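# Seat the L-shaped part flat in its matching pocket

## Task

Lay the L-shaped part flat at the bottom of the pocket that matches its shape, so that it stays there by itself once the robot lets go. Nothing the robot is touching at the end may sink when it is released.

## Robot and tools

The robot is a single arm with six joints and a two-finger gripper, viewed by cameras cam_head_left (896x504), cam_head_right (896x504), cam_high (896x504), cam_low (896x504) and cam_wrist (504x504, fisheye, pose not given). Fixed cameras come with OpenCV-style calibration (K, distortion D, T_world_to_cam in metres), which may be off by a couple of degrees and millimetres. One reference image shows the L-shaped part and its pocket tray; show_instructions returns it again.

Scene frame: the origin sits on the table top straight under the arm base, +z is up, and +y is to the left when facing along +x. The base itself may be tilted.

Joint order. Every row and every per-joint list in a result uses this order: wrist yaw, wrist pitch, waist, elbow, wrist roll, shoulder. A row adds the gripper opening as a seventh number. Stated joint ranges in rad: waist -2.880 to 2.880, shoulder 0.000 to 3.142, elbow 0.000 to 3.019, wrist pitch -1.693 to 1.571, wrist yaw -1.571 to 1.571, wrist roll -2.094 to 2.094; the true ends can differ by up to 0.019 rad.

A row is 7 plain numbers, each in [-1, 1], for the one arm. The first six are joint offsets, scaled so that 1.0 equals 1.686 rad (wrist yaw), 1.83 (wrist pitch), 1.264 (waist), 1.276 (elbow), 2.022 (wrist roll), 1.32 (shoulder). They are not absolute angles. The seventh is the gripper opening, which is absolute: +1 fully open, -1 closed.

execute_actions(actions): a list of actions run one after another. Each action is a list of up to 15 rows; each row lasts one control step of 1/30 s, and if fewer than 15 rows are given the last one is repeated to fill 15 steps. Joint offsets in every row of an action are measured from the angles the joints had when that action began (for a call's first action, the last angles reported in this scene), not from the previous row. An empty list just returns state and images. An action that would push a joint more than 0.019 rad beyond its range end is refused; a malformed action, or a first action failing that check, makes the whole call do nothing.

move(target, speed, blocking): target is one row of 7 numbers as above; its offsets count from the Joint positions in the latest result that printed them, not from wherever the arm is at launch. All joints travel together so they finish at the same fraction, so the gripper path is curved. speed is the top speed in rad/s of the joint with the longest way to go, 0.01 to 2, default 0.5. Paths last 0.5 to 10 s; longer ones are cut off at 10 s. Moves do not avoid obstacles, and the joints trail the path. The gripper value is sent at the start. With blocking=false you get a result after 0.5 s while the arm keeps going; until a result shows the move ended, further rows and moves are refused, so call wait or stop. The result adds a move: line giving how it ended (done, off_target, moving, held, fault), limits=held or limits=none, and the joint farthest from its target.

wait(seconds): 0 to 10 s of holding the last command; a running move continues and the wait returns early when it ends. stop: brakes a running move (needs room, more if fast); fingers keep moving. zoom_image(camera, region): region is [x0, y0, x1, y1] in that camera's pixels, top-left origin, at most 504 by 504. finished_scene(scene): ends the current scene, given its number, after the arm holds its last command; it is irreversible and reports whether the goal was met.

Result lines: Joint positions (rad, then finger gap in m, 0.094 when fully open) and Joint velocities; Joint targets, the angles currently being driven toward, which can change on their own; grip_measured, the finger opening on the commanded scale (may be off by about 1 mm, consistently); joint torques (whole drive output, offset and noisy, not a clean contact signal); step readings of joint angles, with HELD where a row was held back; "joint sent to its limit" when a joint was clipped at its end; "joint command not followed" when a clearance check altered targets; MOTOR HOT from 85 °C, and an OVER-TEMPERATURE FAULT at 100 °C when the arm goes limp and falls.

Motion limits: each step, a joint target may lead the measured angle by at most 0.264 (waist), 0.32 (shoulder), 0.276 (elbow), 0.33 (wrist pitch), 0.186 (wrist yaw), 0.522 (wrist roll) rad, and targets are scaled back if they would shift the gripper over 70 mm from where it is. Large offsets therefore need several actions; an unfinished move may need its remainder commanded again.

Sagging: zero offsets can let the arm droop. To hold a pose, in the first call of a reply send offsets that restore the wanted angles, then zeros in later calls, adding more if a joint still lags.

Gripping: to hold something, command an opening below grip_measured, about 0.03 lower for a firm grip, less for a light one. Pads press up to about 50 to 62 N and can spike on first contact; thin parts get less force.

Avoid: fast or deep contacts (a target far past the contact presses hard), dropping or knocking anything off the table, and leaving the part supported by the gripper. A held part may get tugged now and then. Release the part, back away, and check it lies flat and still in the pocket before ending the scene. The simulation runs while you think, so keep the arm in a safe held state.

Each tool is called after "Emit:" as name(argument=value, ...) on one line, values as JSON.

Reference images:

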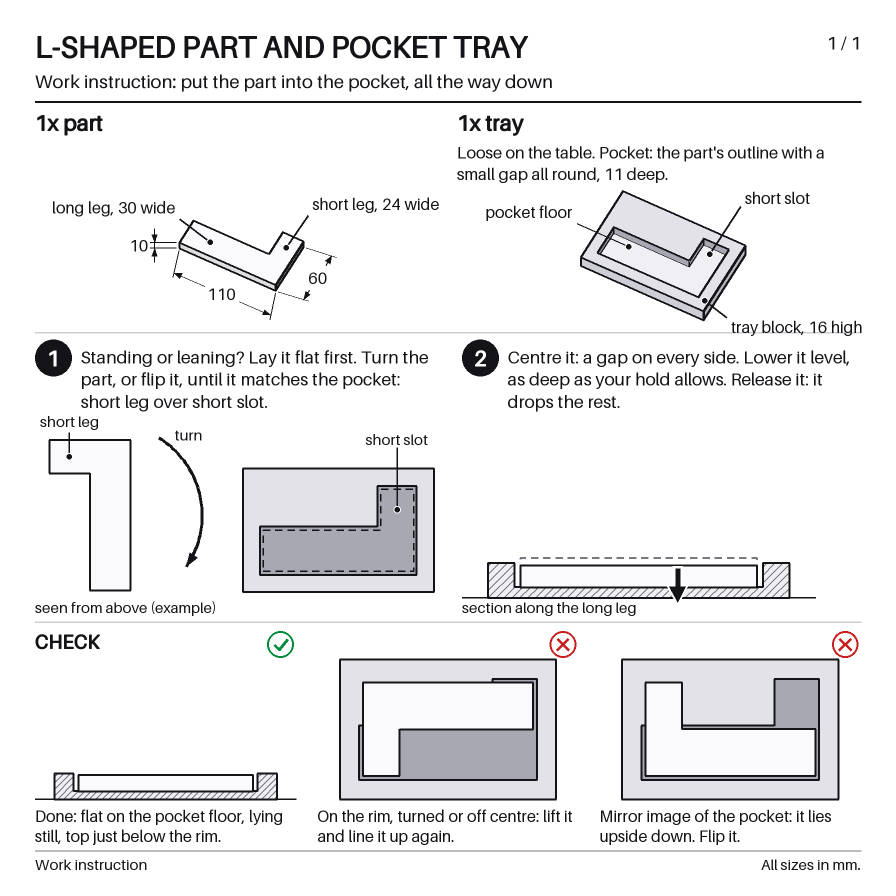

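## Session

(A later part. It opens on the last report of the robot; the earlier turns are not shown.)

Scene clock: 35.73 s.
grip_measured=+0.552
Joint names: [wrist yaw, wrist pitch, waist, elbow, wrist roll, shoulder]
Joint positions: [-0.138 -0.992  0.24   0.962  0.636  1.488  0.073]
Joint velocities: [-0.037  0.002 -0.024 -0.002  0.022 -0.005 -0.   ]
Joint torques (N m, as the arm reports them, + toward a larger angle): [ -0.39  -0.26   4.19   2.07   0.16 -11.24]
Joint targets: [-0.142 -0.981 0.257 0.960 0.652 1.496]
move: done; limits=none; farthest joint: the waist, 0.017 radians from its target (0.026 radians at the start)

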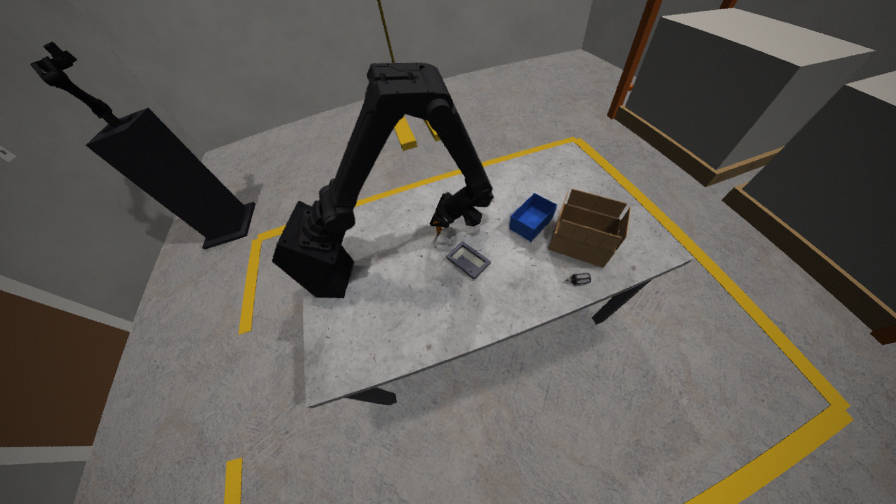

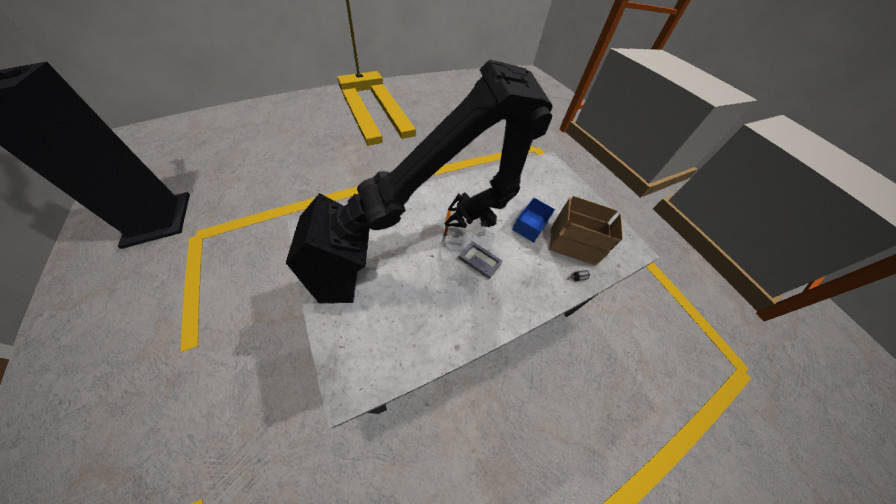

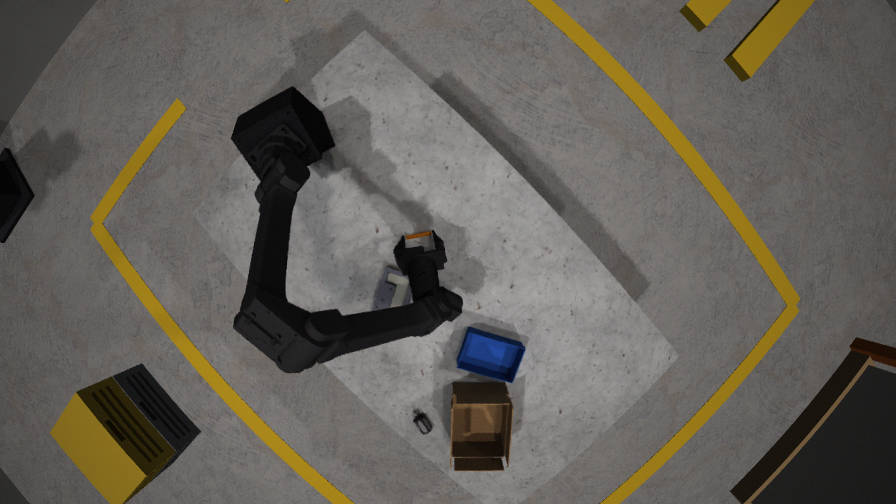

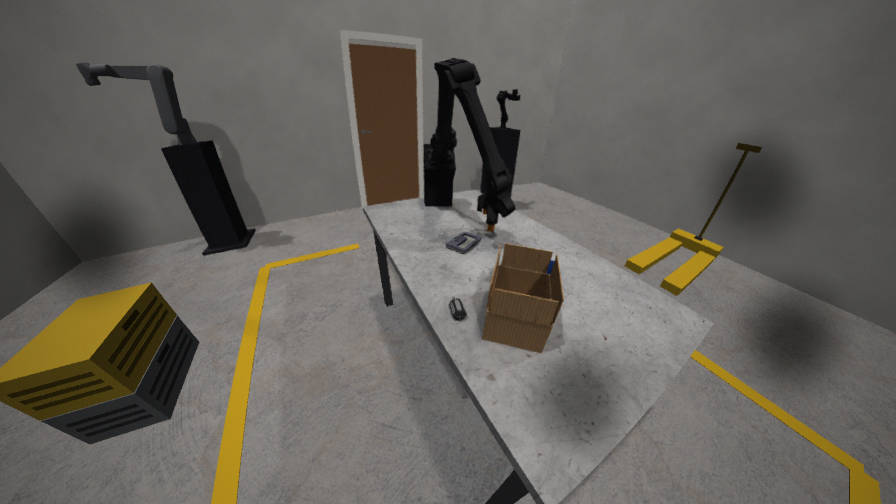

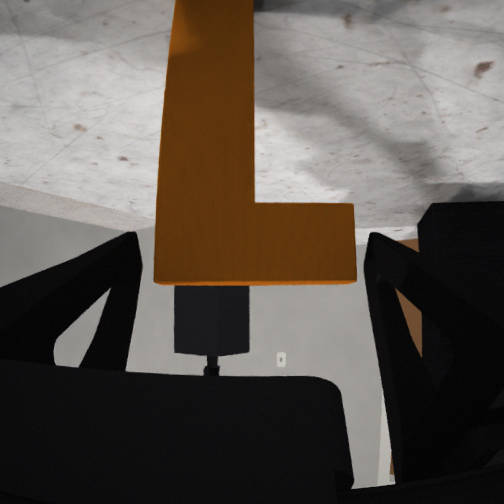

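Emit:
execute_actions(actions=[[[-0.002,0.006,0.013,-0.002,0.008,0.006,0.5],[-0.002,0.006,0.013,-0.002,0.008,0.006,0.46],[-0.002,0.006,0.013,-0.002,0.008,0.006,0.42],[-0.002,0.006,0.013,-0.002,0.008,0.006,0.39],[-0.002,0.006,0.013,-0.002,0.008,0.006,0.36],[-0.002,0.006,0.013,-0.002,0.008,0.006,0.34],[-0.002,0.006,0.013,-0.002,0.008,0.006,0.325],[-0.002,0.006,0.013,-0.002,0.008,0.006,0.31],[-0.002,0.006,0.013,-0.002,0.008,0.006,0.30],[-0.002,0.006,0.013,-0.002,0.008,0.006,0.29],[-0.002,0.006,0.013,-0.002,0.008,0.006,0.28],[-0.002,0.006,0.013,-0.002,0.008,0.006,0.27],[-0.002,0.006,0.013,-0.002,0.008,0.006,0.26],[-0.002,0.006,0.013,-0.002,0.008,0.006,0.25],[-0.002,0.006,0.013,-0.002,0.008,0.006,0.24]]])

Emit:
wait(seconds=0.5)

Scene clock: 37.07 s.
grip_measured=+0.267
Joint names: [wrist yaw, wrist pitch, waist, elbow, wrist roll, shoulder]
Joint positions: [-0.138 -0.992  0.24   0.962  0.637  1.488  0.06 ]
Joint velocities: [-0.037 -0.012 -0.005  0.012 -0.022  0.005  0.   ]
Joint torques (N m, as the arm reports them, + toward a larger angle): [ -0.39  -0.25   4.19   2.08   0.16 -11.26]
Joint targets: [-0.142 -0.981 0.256 0.960 0.653 1.496]
Step readings (joint positions):
0: [-0.138 -0.992 0.240 0.962 0.636 1.488]
1: [-0.138 -0.992 0.240 0.962 0.636 1.488]
2: [-0.138 -0.992 0.240 0.962 0.637 1.488]
4: [-0.138 -0.992 0.240 0.962 0.637 1.488]
8: [-0.138 -0.992 0.240 0.962 0.637 1.488]
15: Joint positions above

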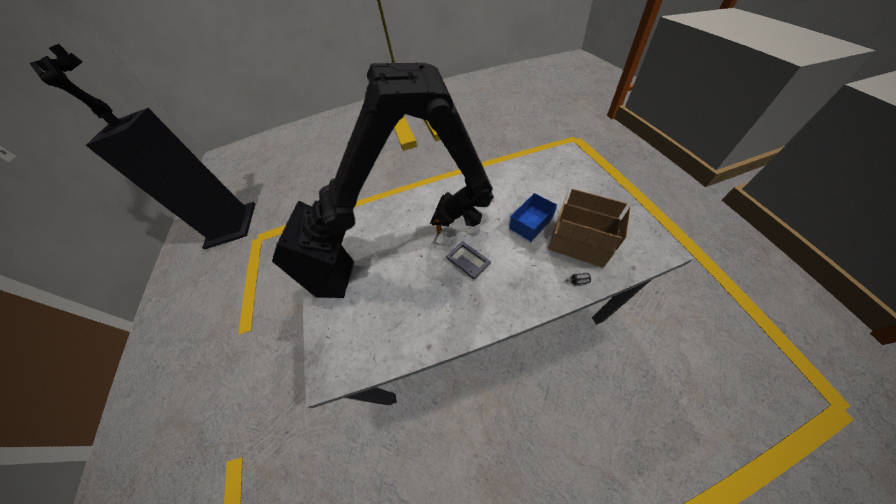

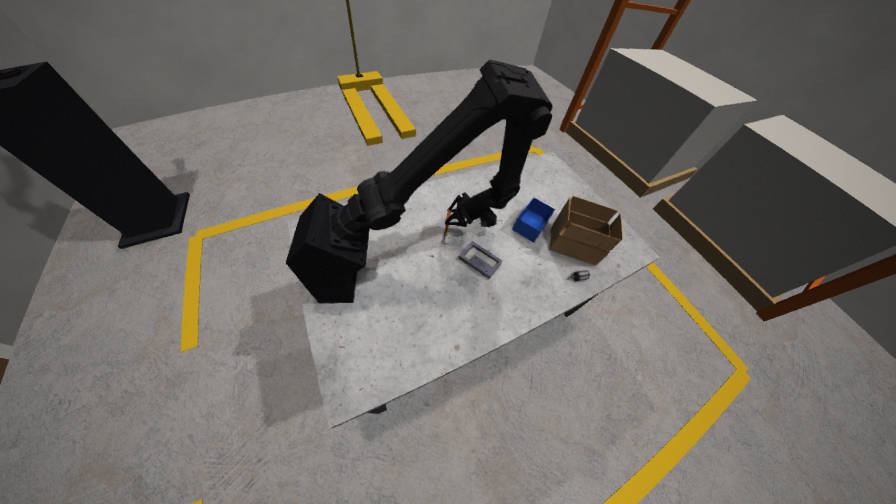

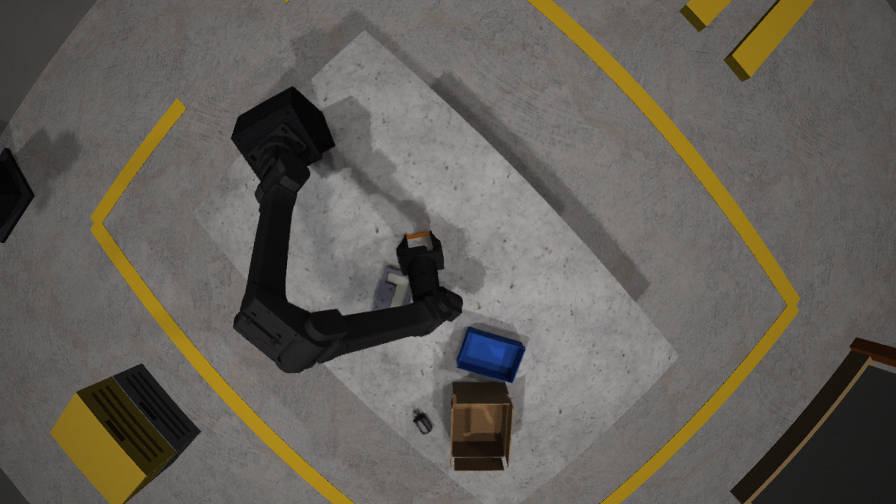

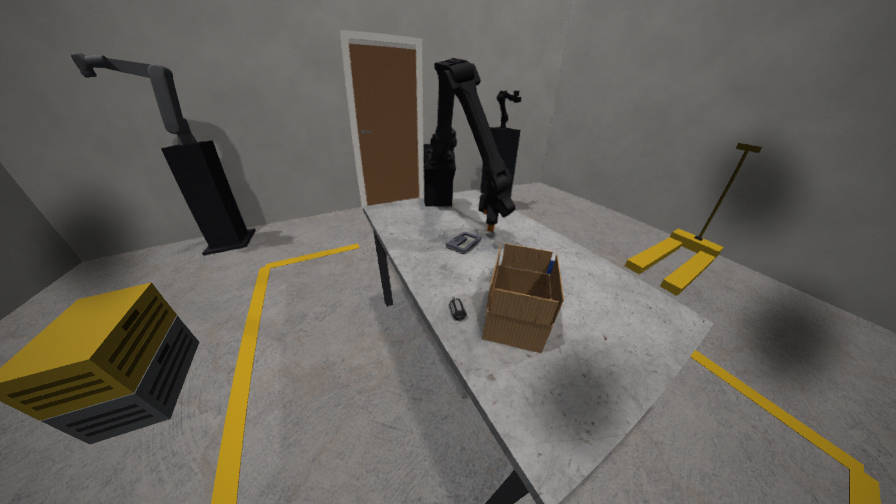

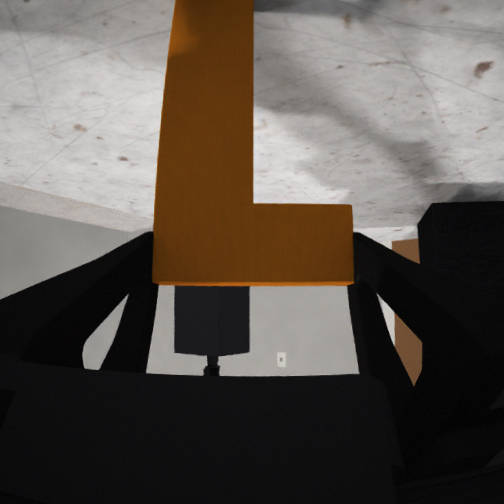

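Scene clock: 37.57 s.
grip_measured=+0.267
Joint names: [wrist yaw, wrist pitch, waist, elbow, wrist roll, shoulder]
Joint positions: [-0.138 -0.992  0.24   0.962  0.637  1.488  0.06 ]
Joint velocities: [ 0.022 -0.007 -0.015  0.007 -0.007 -0.005 -0.001]
Joint torques (N m, as the arm reports them, + toward a larger angle): [ -0.39  -0.25   4.26   2.07   0.16 -11.28]
Joint targets: [-0.142 -0.981 0.256 0.960 0.653 1.496]
wait: 0.50 s; at rest by 0.17 s

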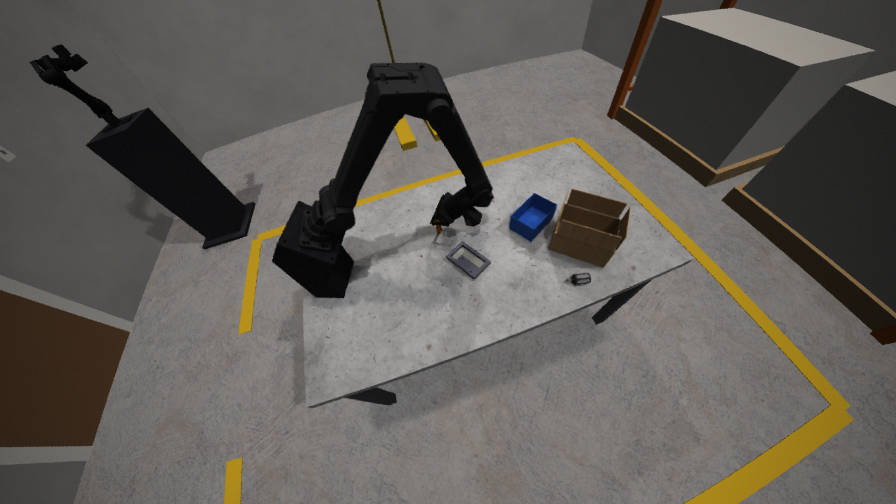

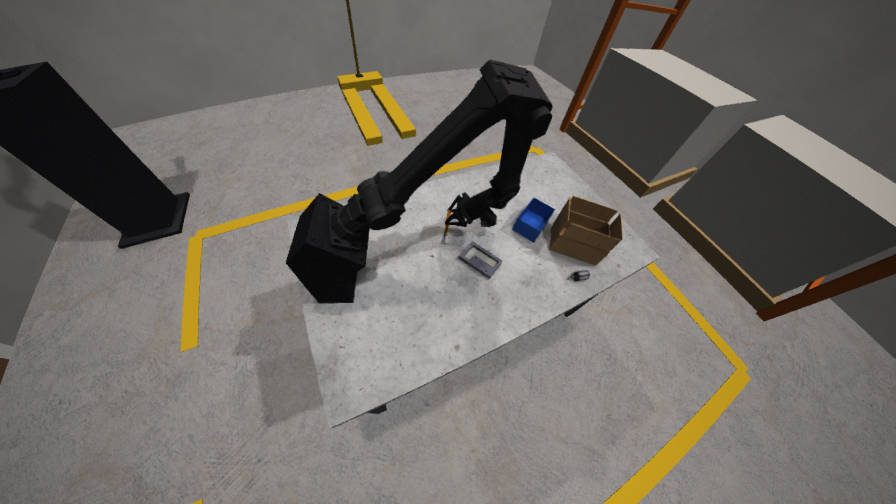

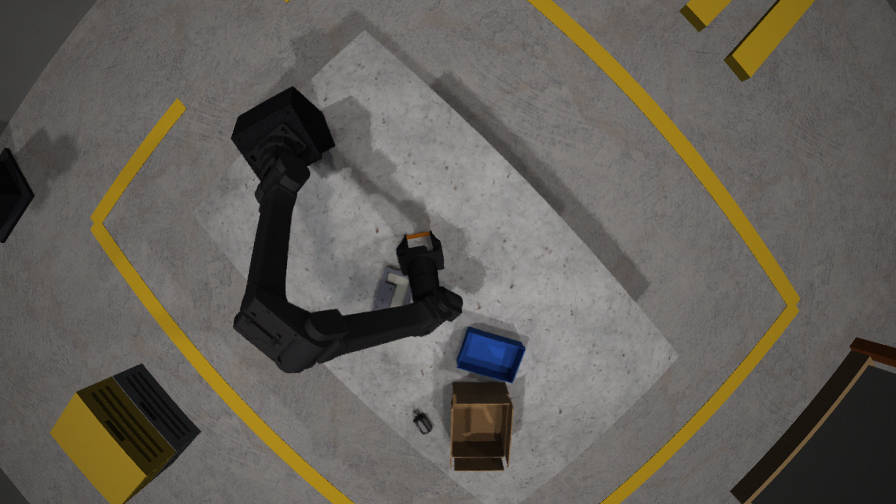

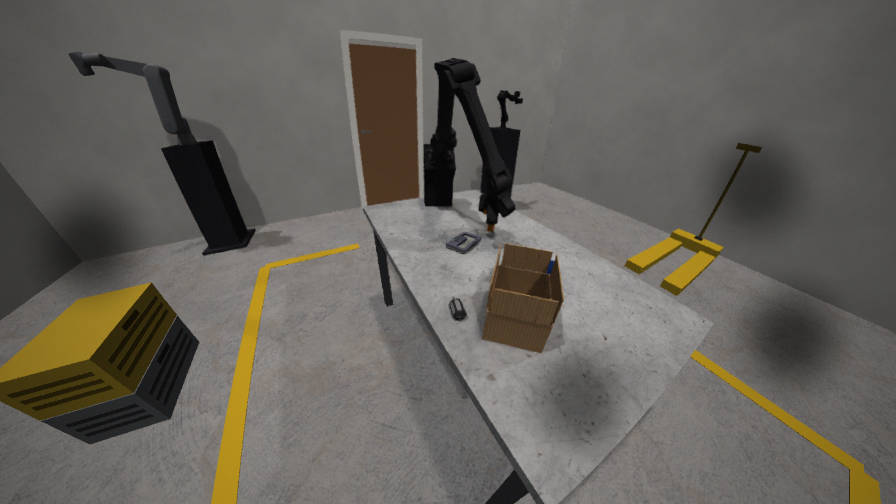

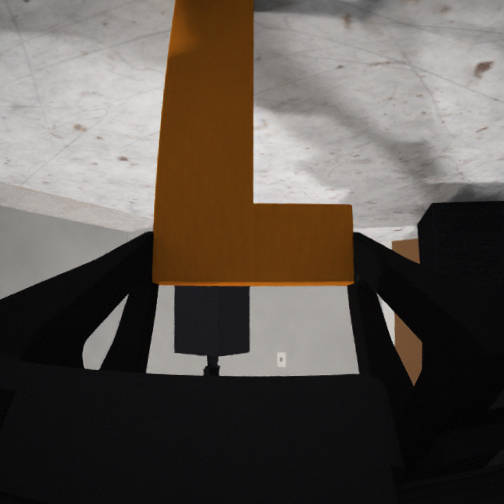

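Emit:
move(target=[0.0, -0.086, 0.035, -0.048, 0.01, -0.195, 0.235], speed=0.3)

Scene clock: 43.10 s.
grip_measured=+0.267
Joint names: [wrist yaw, wrist pitch, waist, elbow, wrist roll, shoulder]
Joint positions: [-0.138 -1.132  0.267  0.902  0.642  1.247  0.06 ]
Joint velocities: [-0.051 -0.002 -0.005  0.002 -0.051  0.005 -0.   ]
Joint torques (N m, as the arm reports them, + toward a larger angle): [ -0.24  -1.24   3.66   3.9    0.17 -12.  ]
Joint targets: [-0.138 -1.149 0.284 0.901 0.657 1.230]
move: done; limits=none; farthest joint: the waist, 0.017 radians from its target (0.044 radians at the start)

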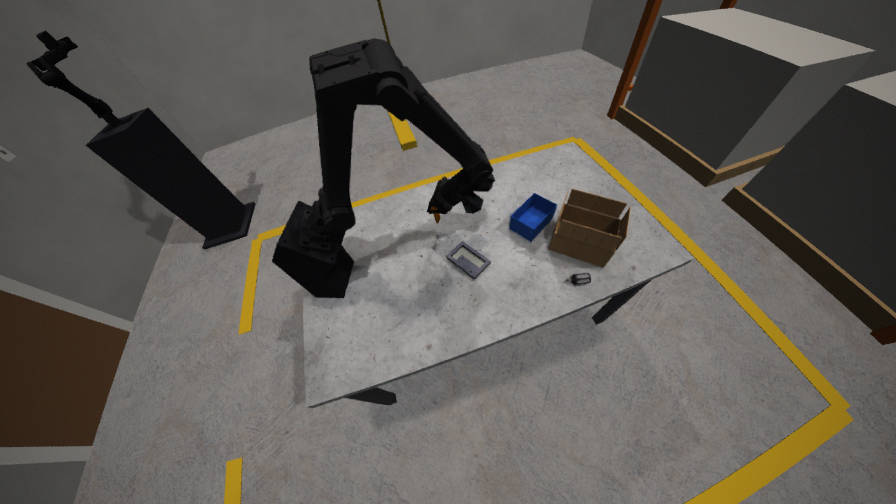

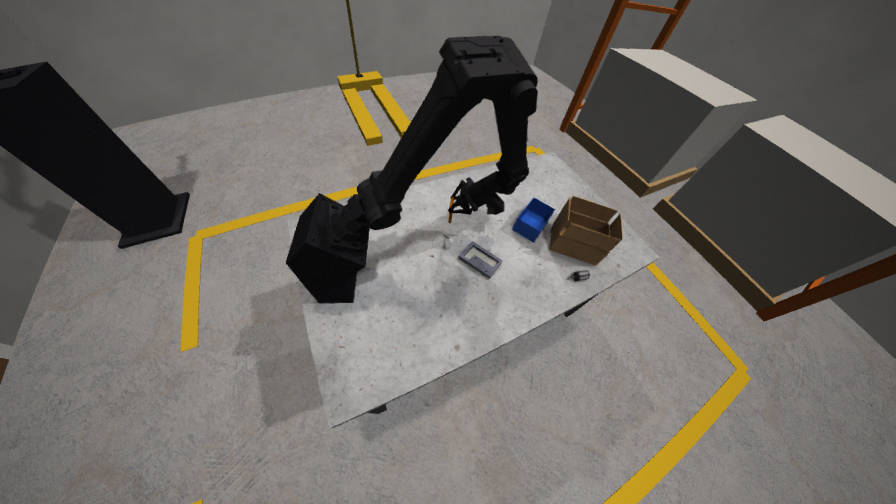

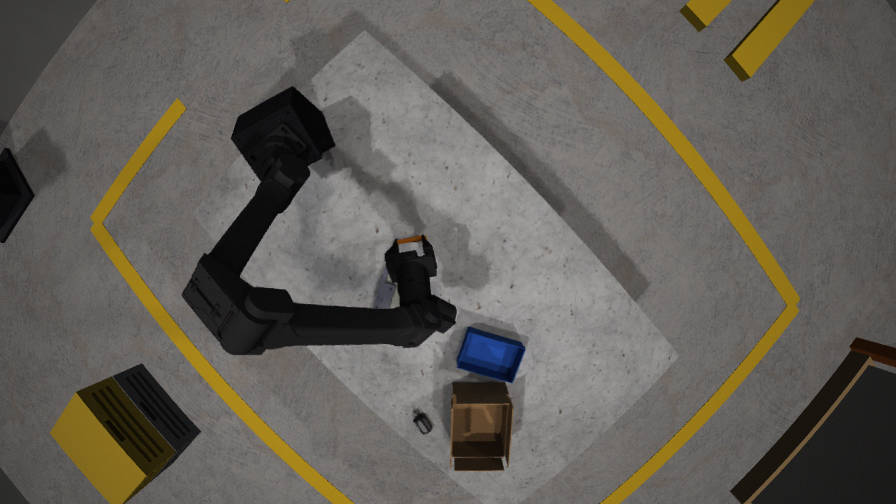

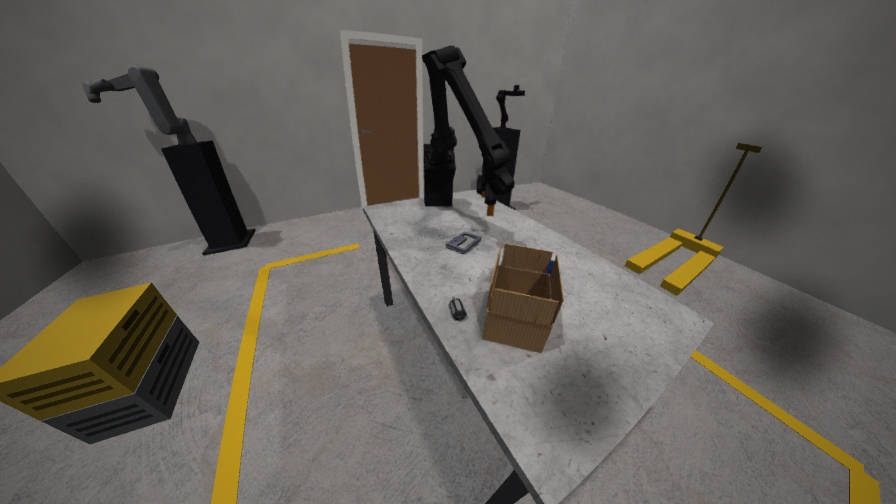

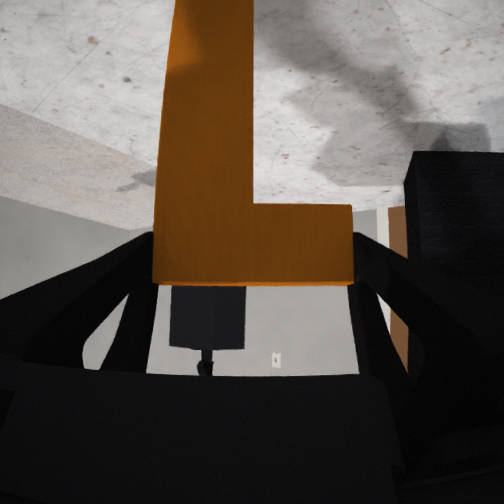

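Emit:
move(target=[0.7527, 0.809, 0.143, -0.379, 0.069, -0.14, 0.235], speed=0.6)

Scene clock: 47.27 s.
grip_measured=+0.267
Joint names: [wrist yaw, wrist pitch, waist, elbow, wrist roll, shoulder]
Joint positions: [1.126 0.33  0.432 0.417 0.765 1.083 0.06 ]
Joint velocities: [-0.125  0.007 -0.005 -0.002 -0.051 -0.005 -0.   ]
Joint torques (N m, as the arm reports them, + toward a larger angle): [ 0.66  1.64  2.83  3.47  0.15 -8.82]
Joint targets: [1.131 0.348 0.448 0.418 0.781 1.062]
move: off_target; limits=none; farthest joint: the shoulder, 0.021 radians from its target (0.184 radians at the start)

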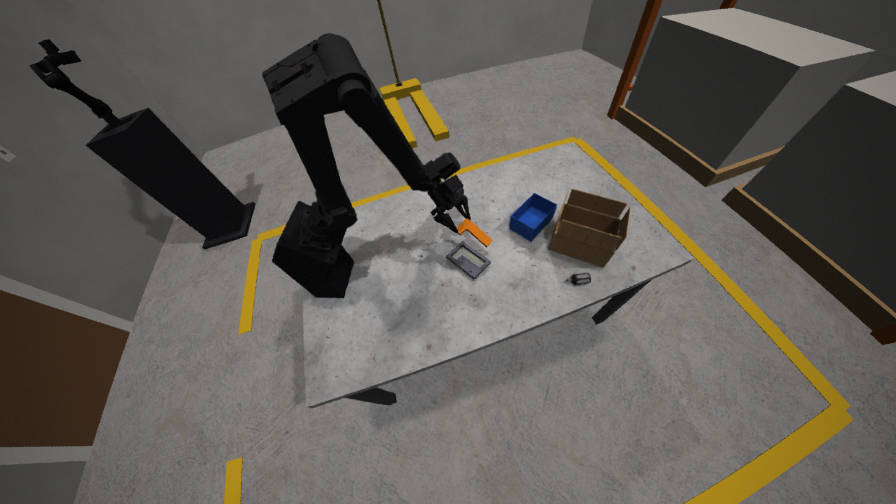

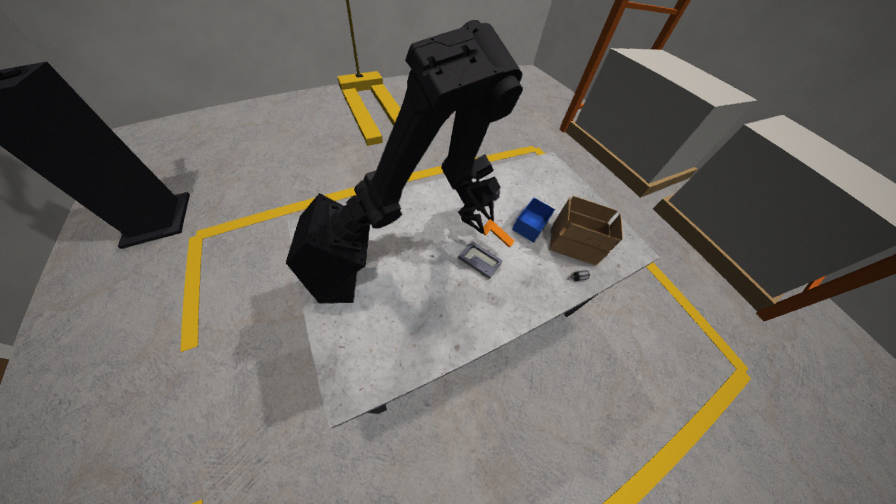

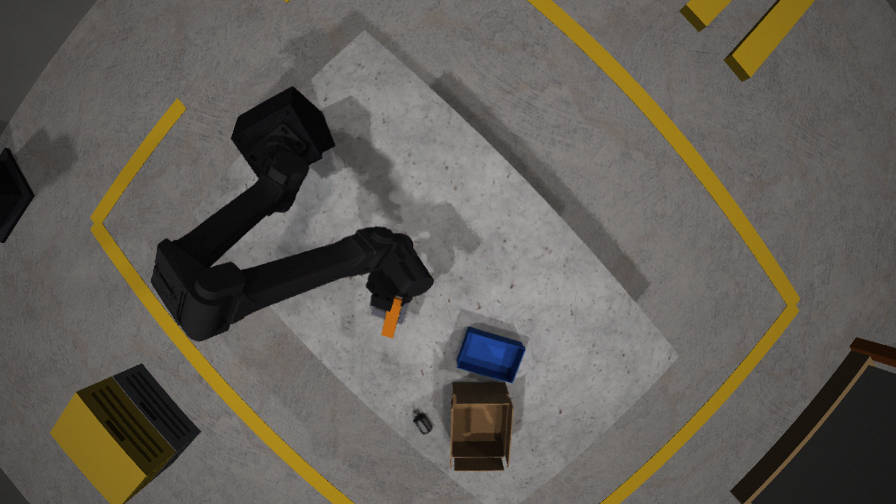

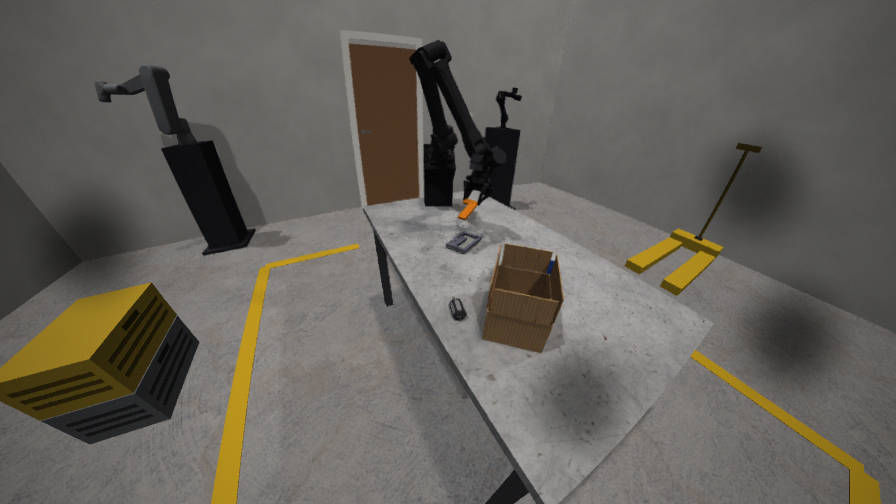

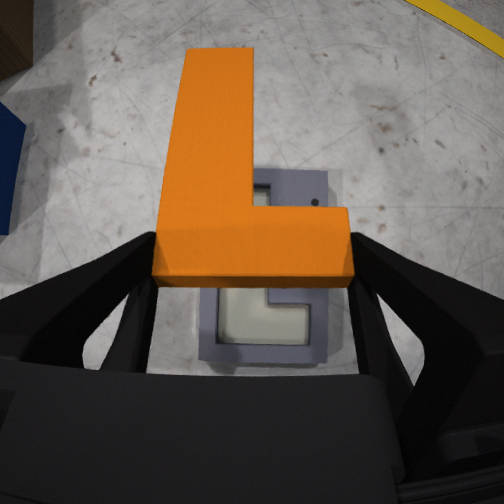

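Emit:
zoom_image(camera="cam_low", region=[420, 140, 530, 260])

Emit:
zoom_image(camera="cam_head_left", region=[410, 150, 520, 290])

Emit:
zoom_image(camera="cam_high", region=[330, 220, 460, 350])

Region (420, 140, 530, 260) of cam_low's 896x504 image, scaled by 4.200, with more detail than that image has; it fills the left 462 columns of this view, and the rest is white.

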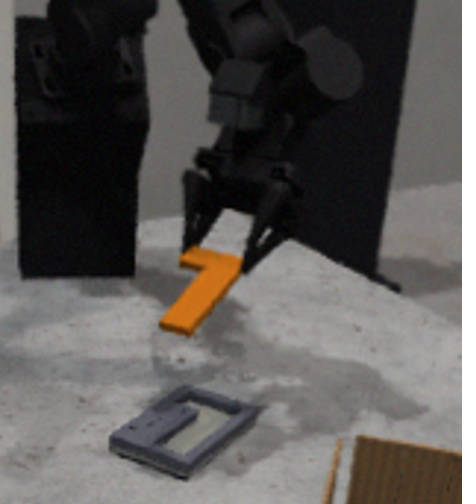

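Region (410, 150, 520, 290) of cam_head_left's 896x504 image, scaled by 3.600, with more detail than that image has; it fills the left 396 columns of this view, and the rest is white.

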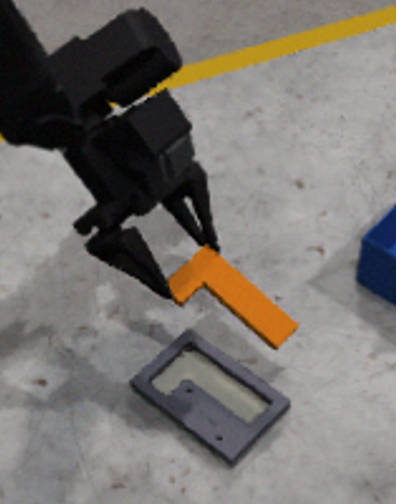

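Region (330, 220, 460, 350) of cam_high's 896x504 image, scaled by 3.877, with more detail than that image has.

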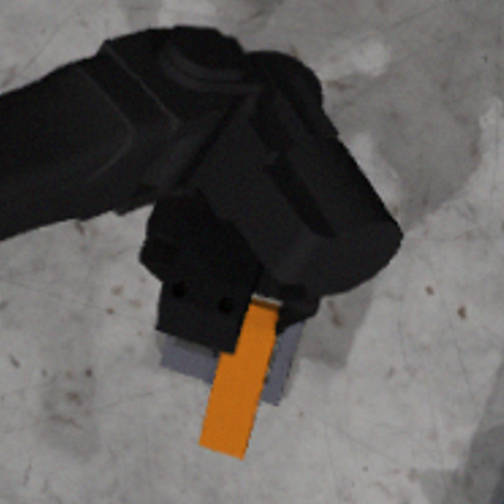

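Emit:
move(target=[-0.060, 0.268, -0.089, 0.038, -0.038, 0.335, 0.215], speed=0.25)

Emit:
zoom_image(camera="cam_low", region=[430, 180, 510, 260])

Emit:
zoom_image(camera="cam_head_left", region=[420, 200, 510, 290])

Emit:
zoom_image(camera="cam_high", region=[350, 250, 440, 340])

Scene clock: 53.23 s.
grip_measured=+0.267
Joint names: [wrist yaw, wrist pitch, waist, elbow, wrist roll, shoulder]
Joint positions: [1.028 0.801 0.333 0.46  0.704 1.52  0.06 ]
Joint velocities: [ 0.007 -0.002 -0.005 -0.012 -0.007 -0.005  0.   ]
Joint torques (N m, as the arm reports them, + toward a larger angle): [ 0.28  1.73  1.63  0.12 -0.17 -8.84]
Joint targets: [1.025 0.820 0.320 0.466 0.688 1.525]
move: done; limits=none; farthest joint: the wrist pitch, 0.019 radians from its target (0.491 radians at the start)

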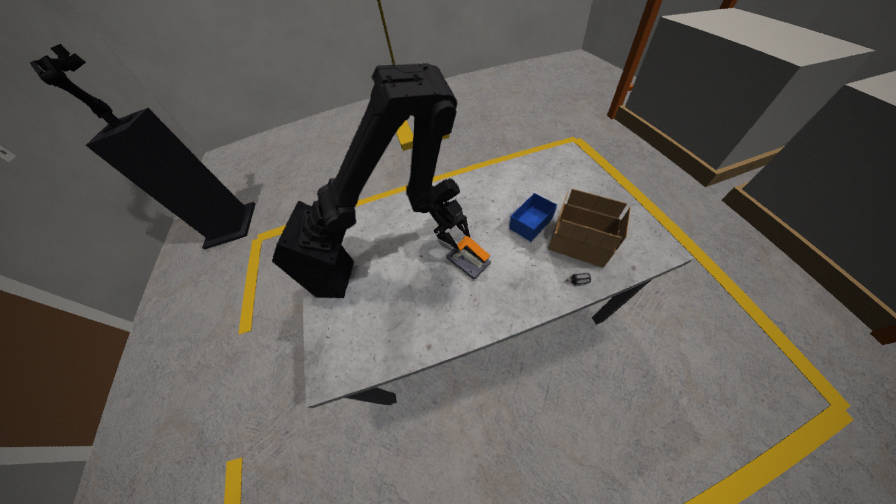

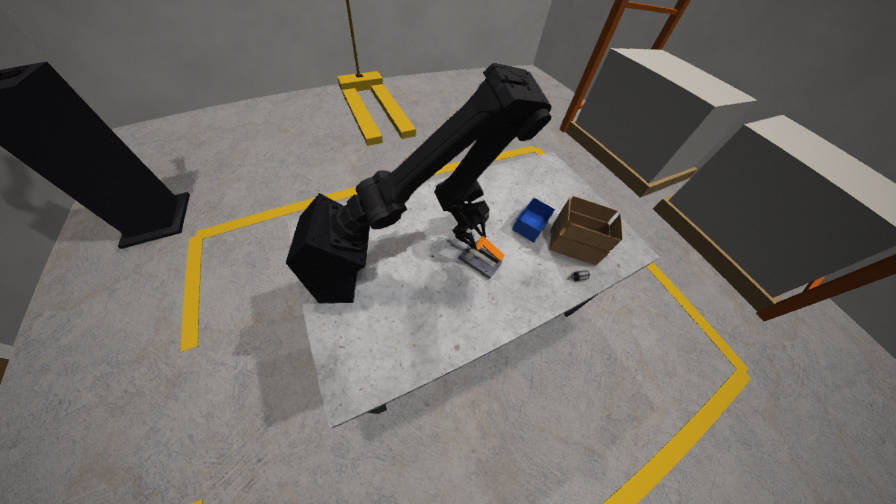

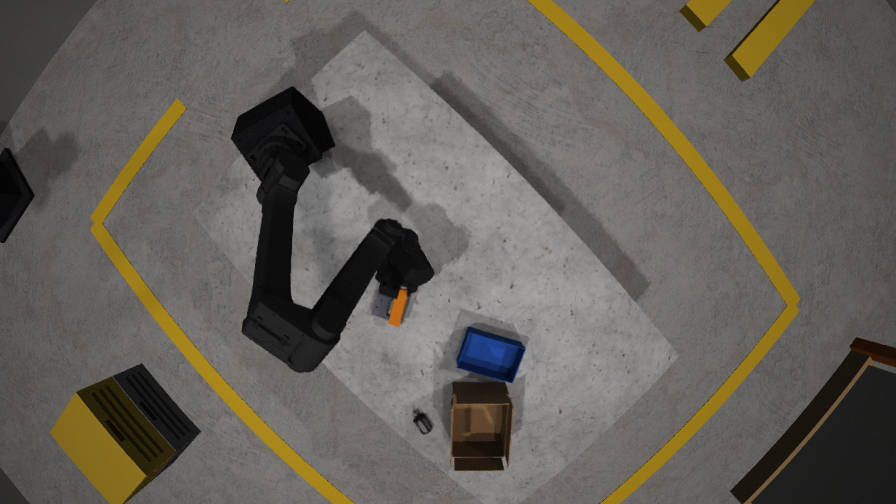

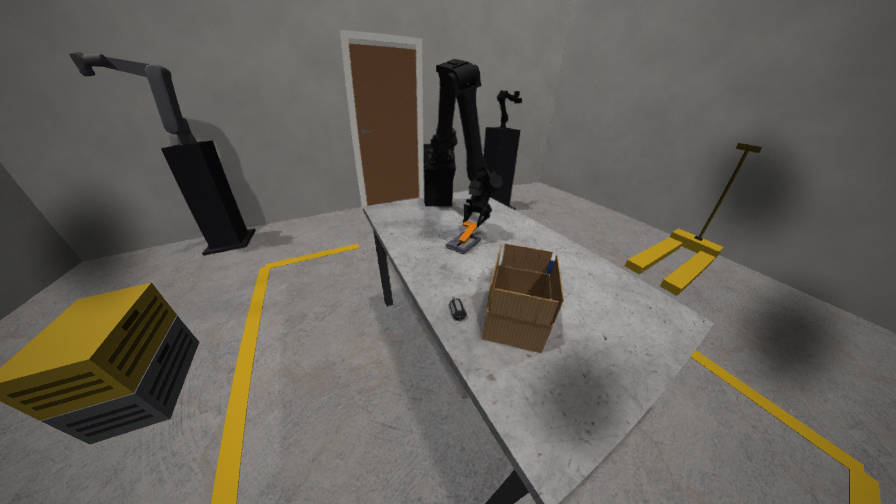

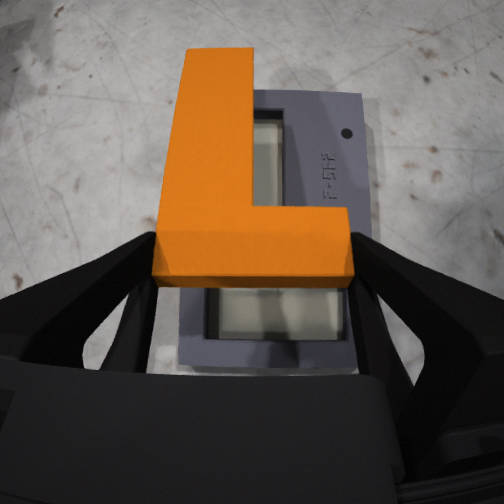

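Region (430, 180, 510, 260) of cam_low's 896x504 image, scaled by 6.300, with more detail than that image has.

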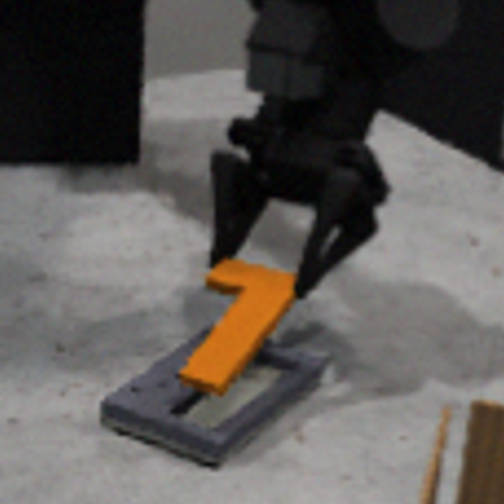

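Region (420, 200, 510, 290) of cam_head_left's 896x504 image, scaled by 5.600, with more detail than that image has.

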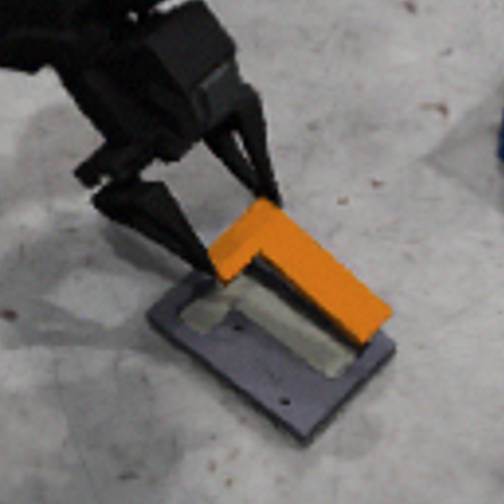

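Region (350, 250, 440, 340) of cam_high's 896x504 image, scaled by 5.600, with more detail than that image has.

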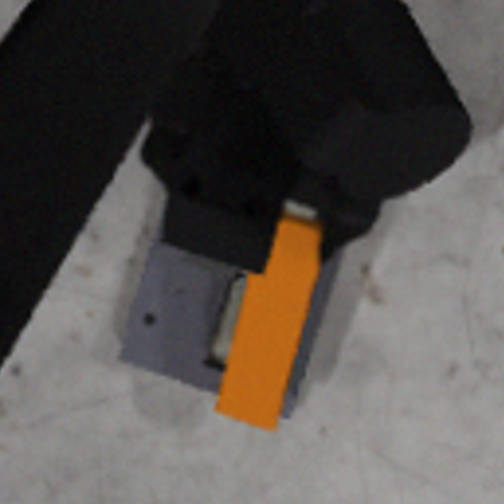

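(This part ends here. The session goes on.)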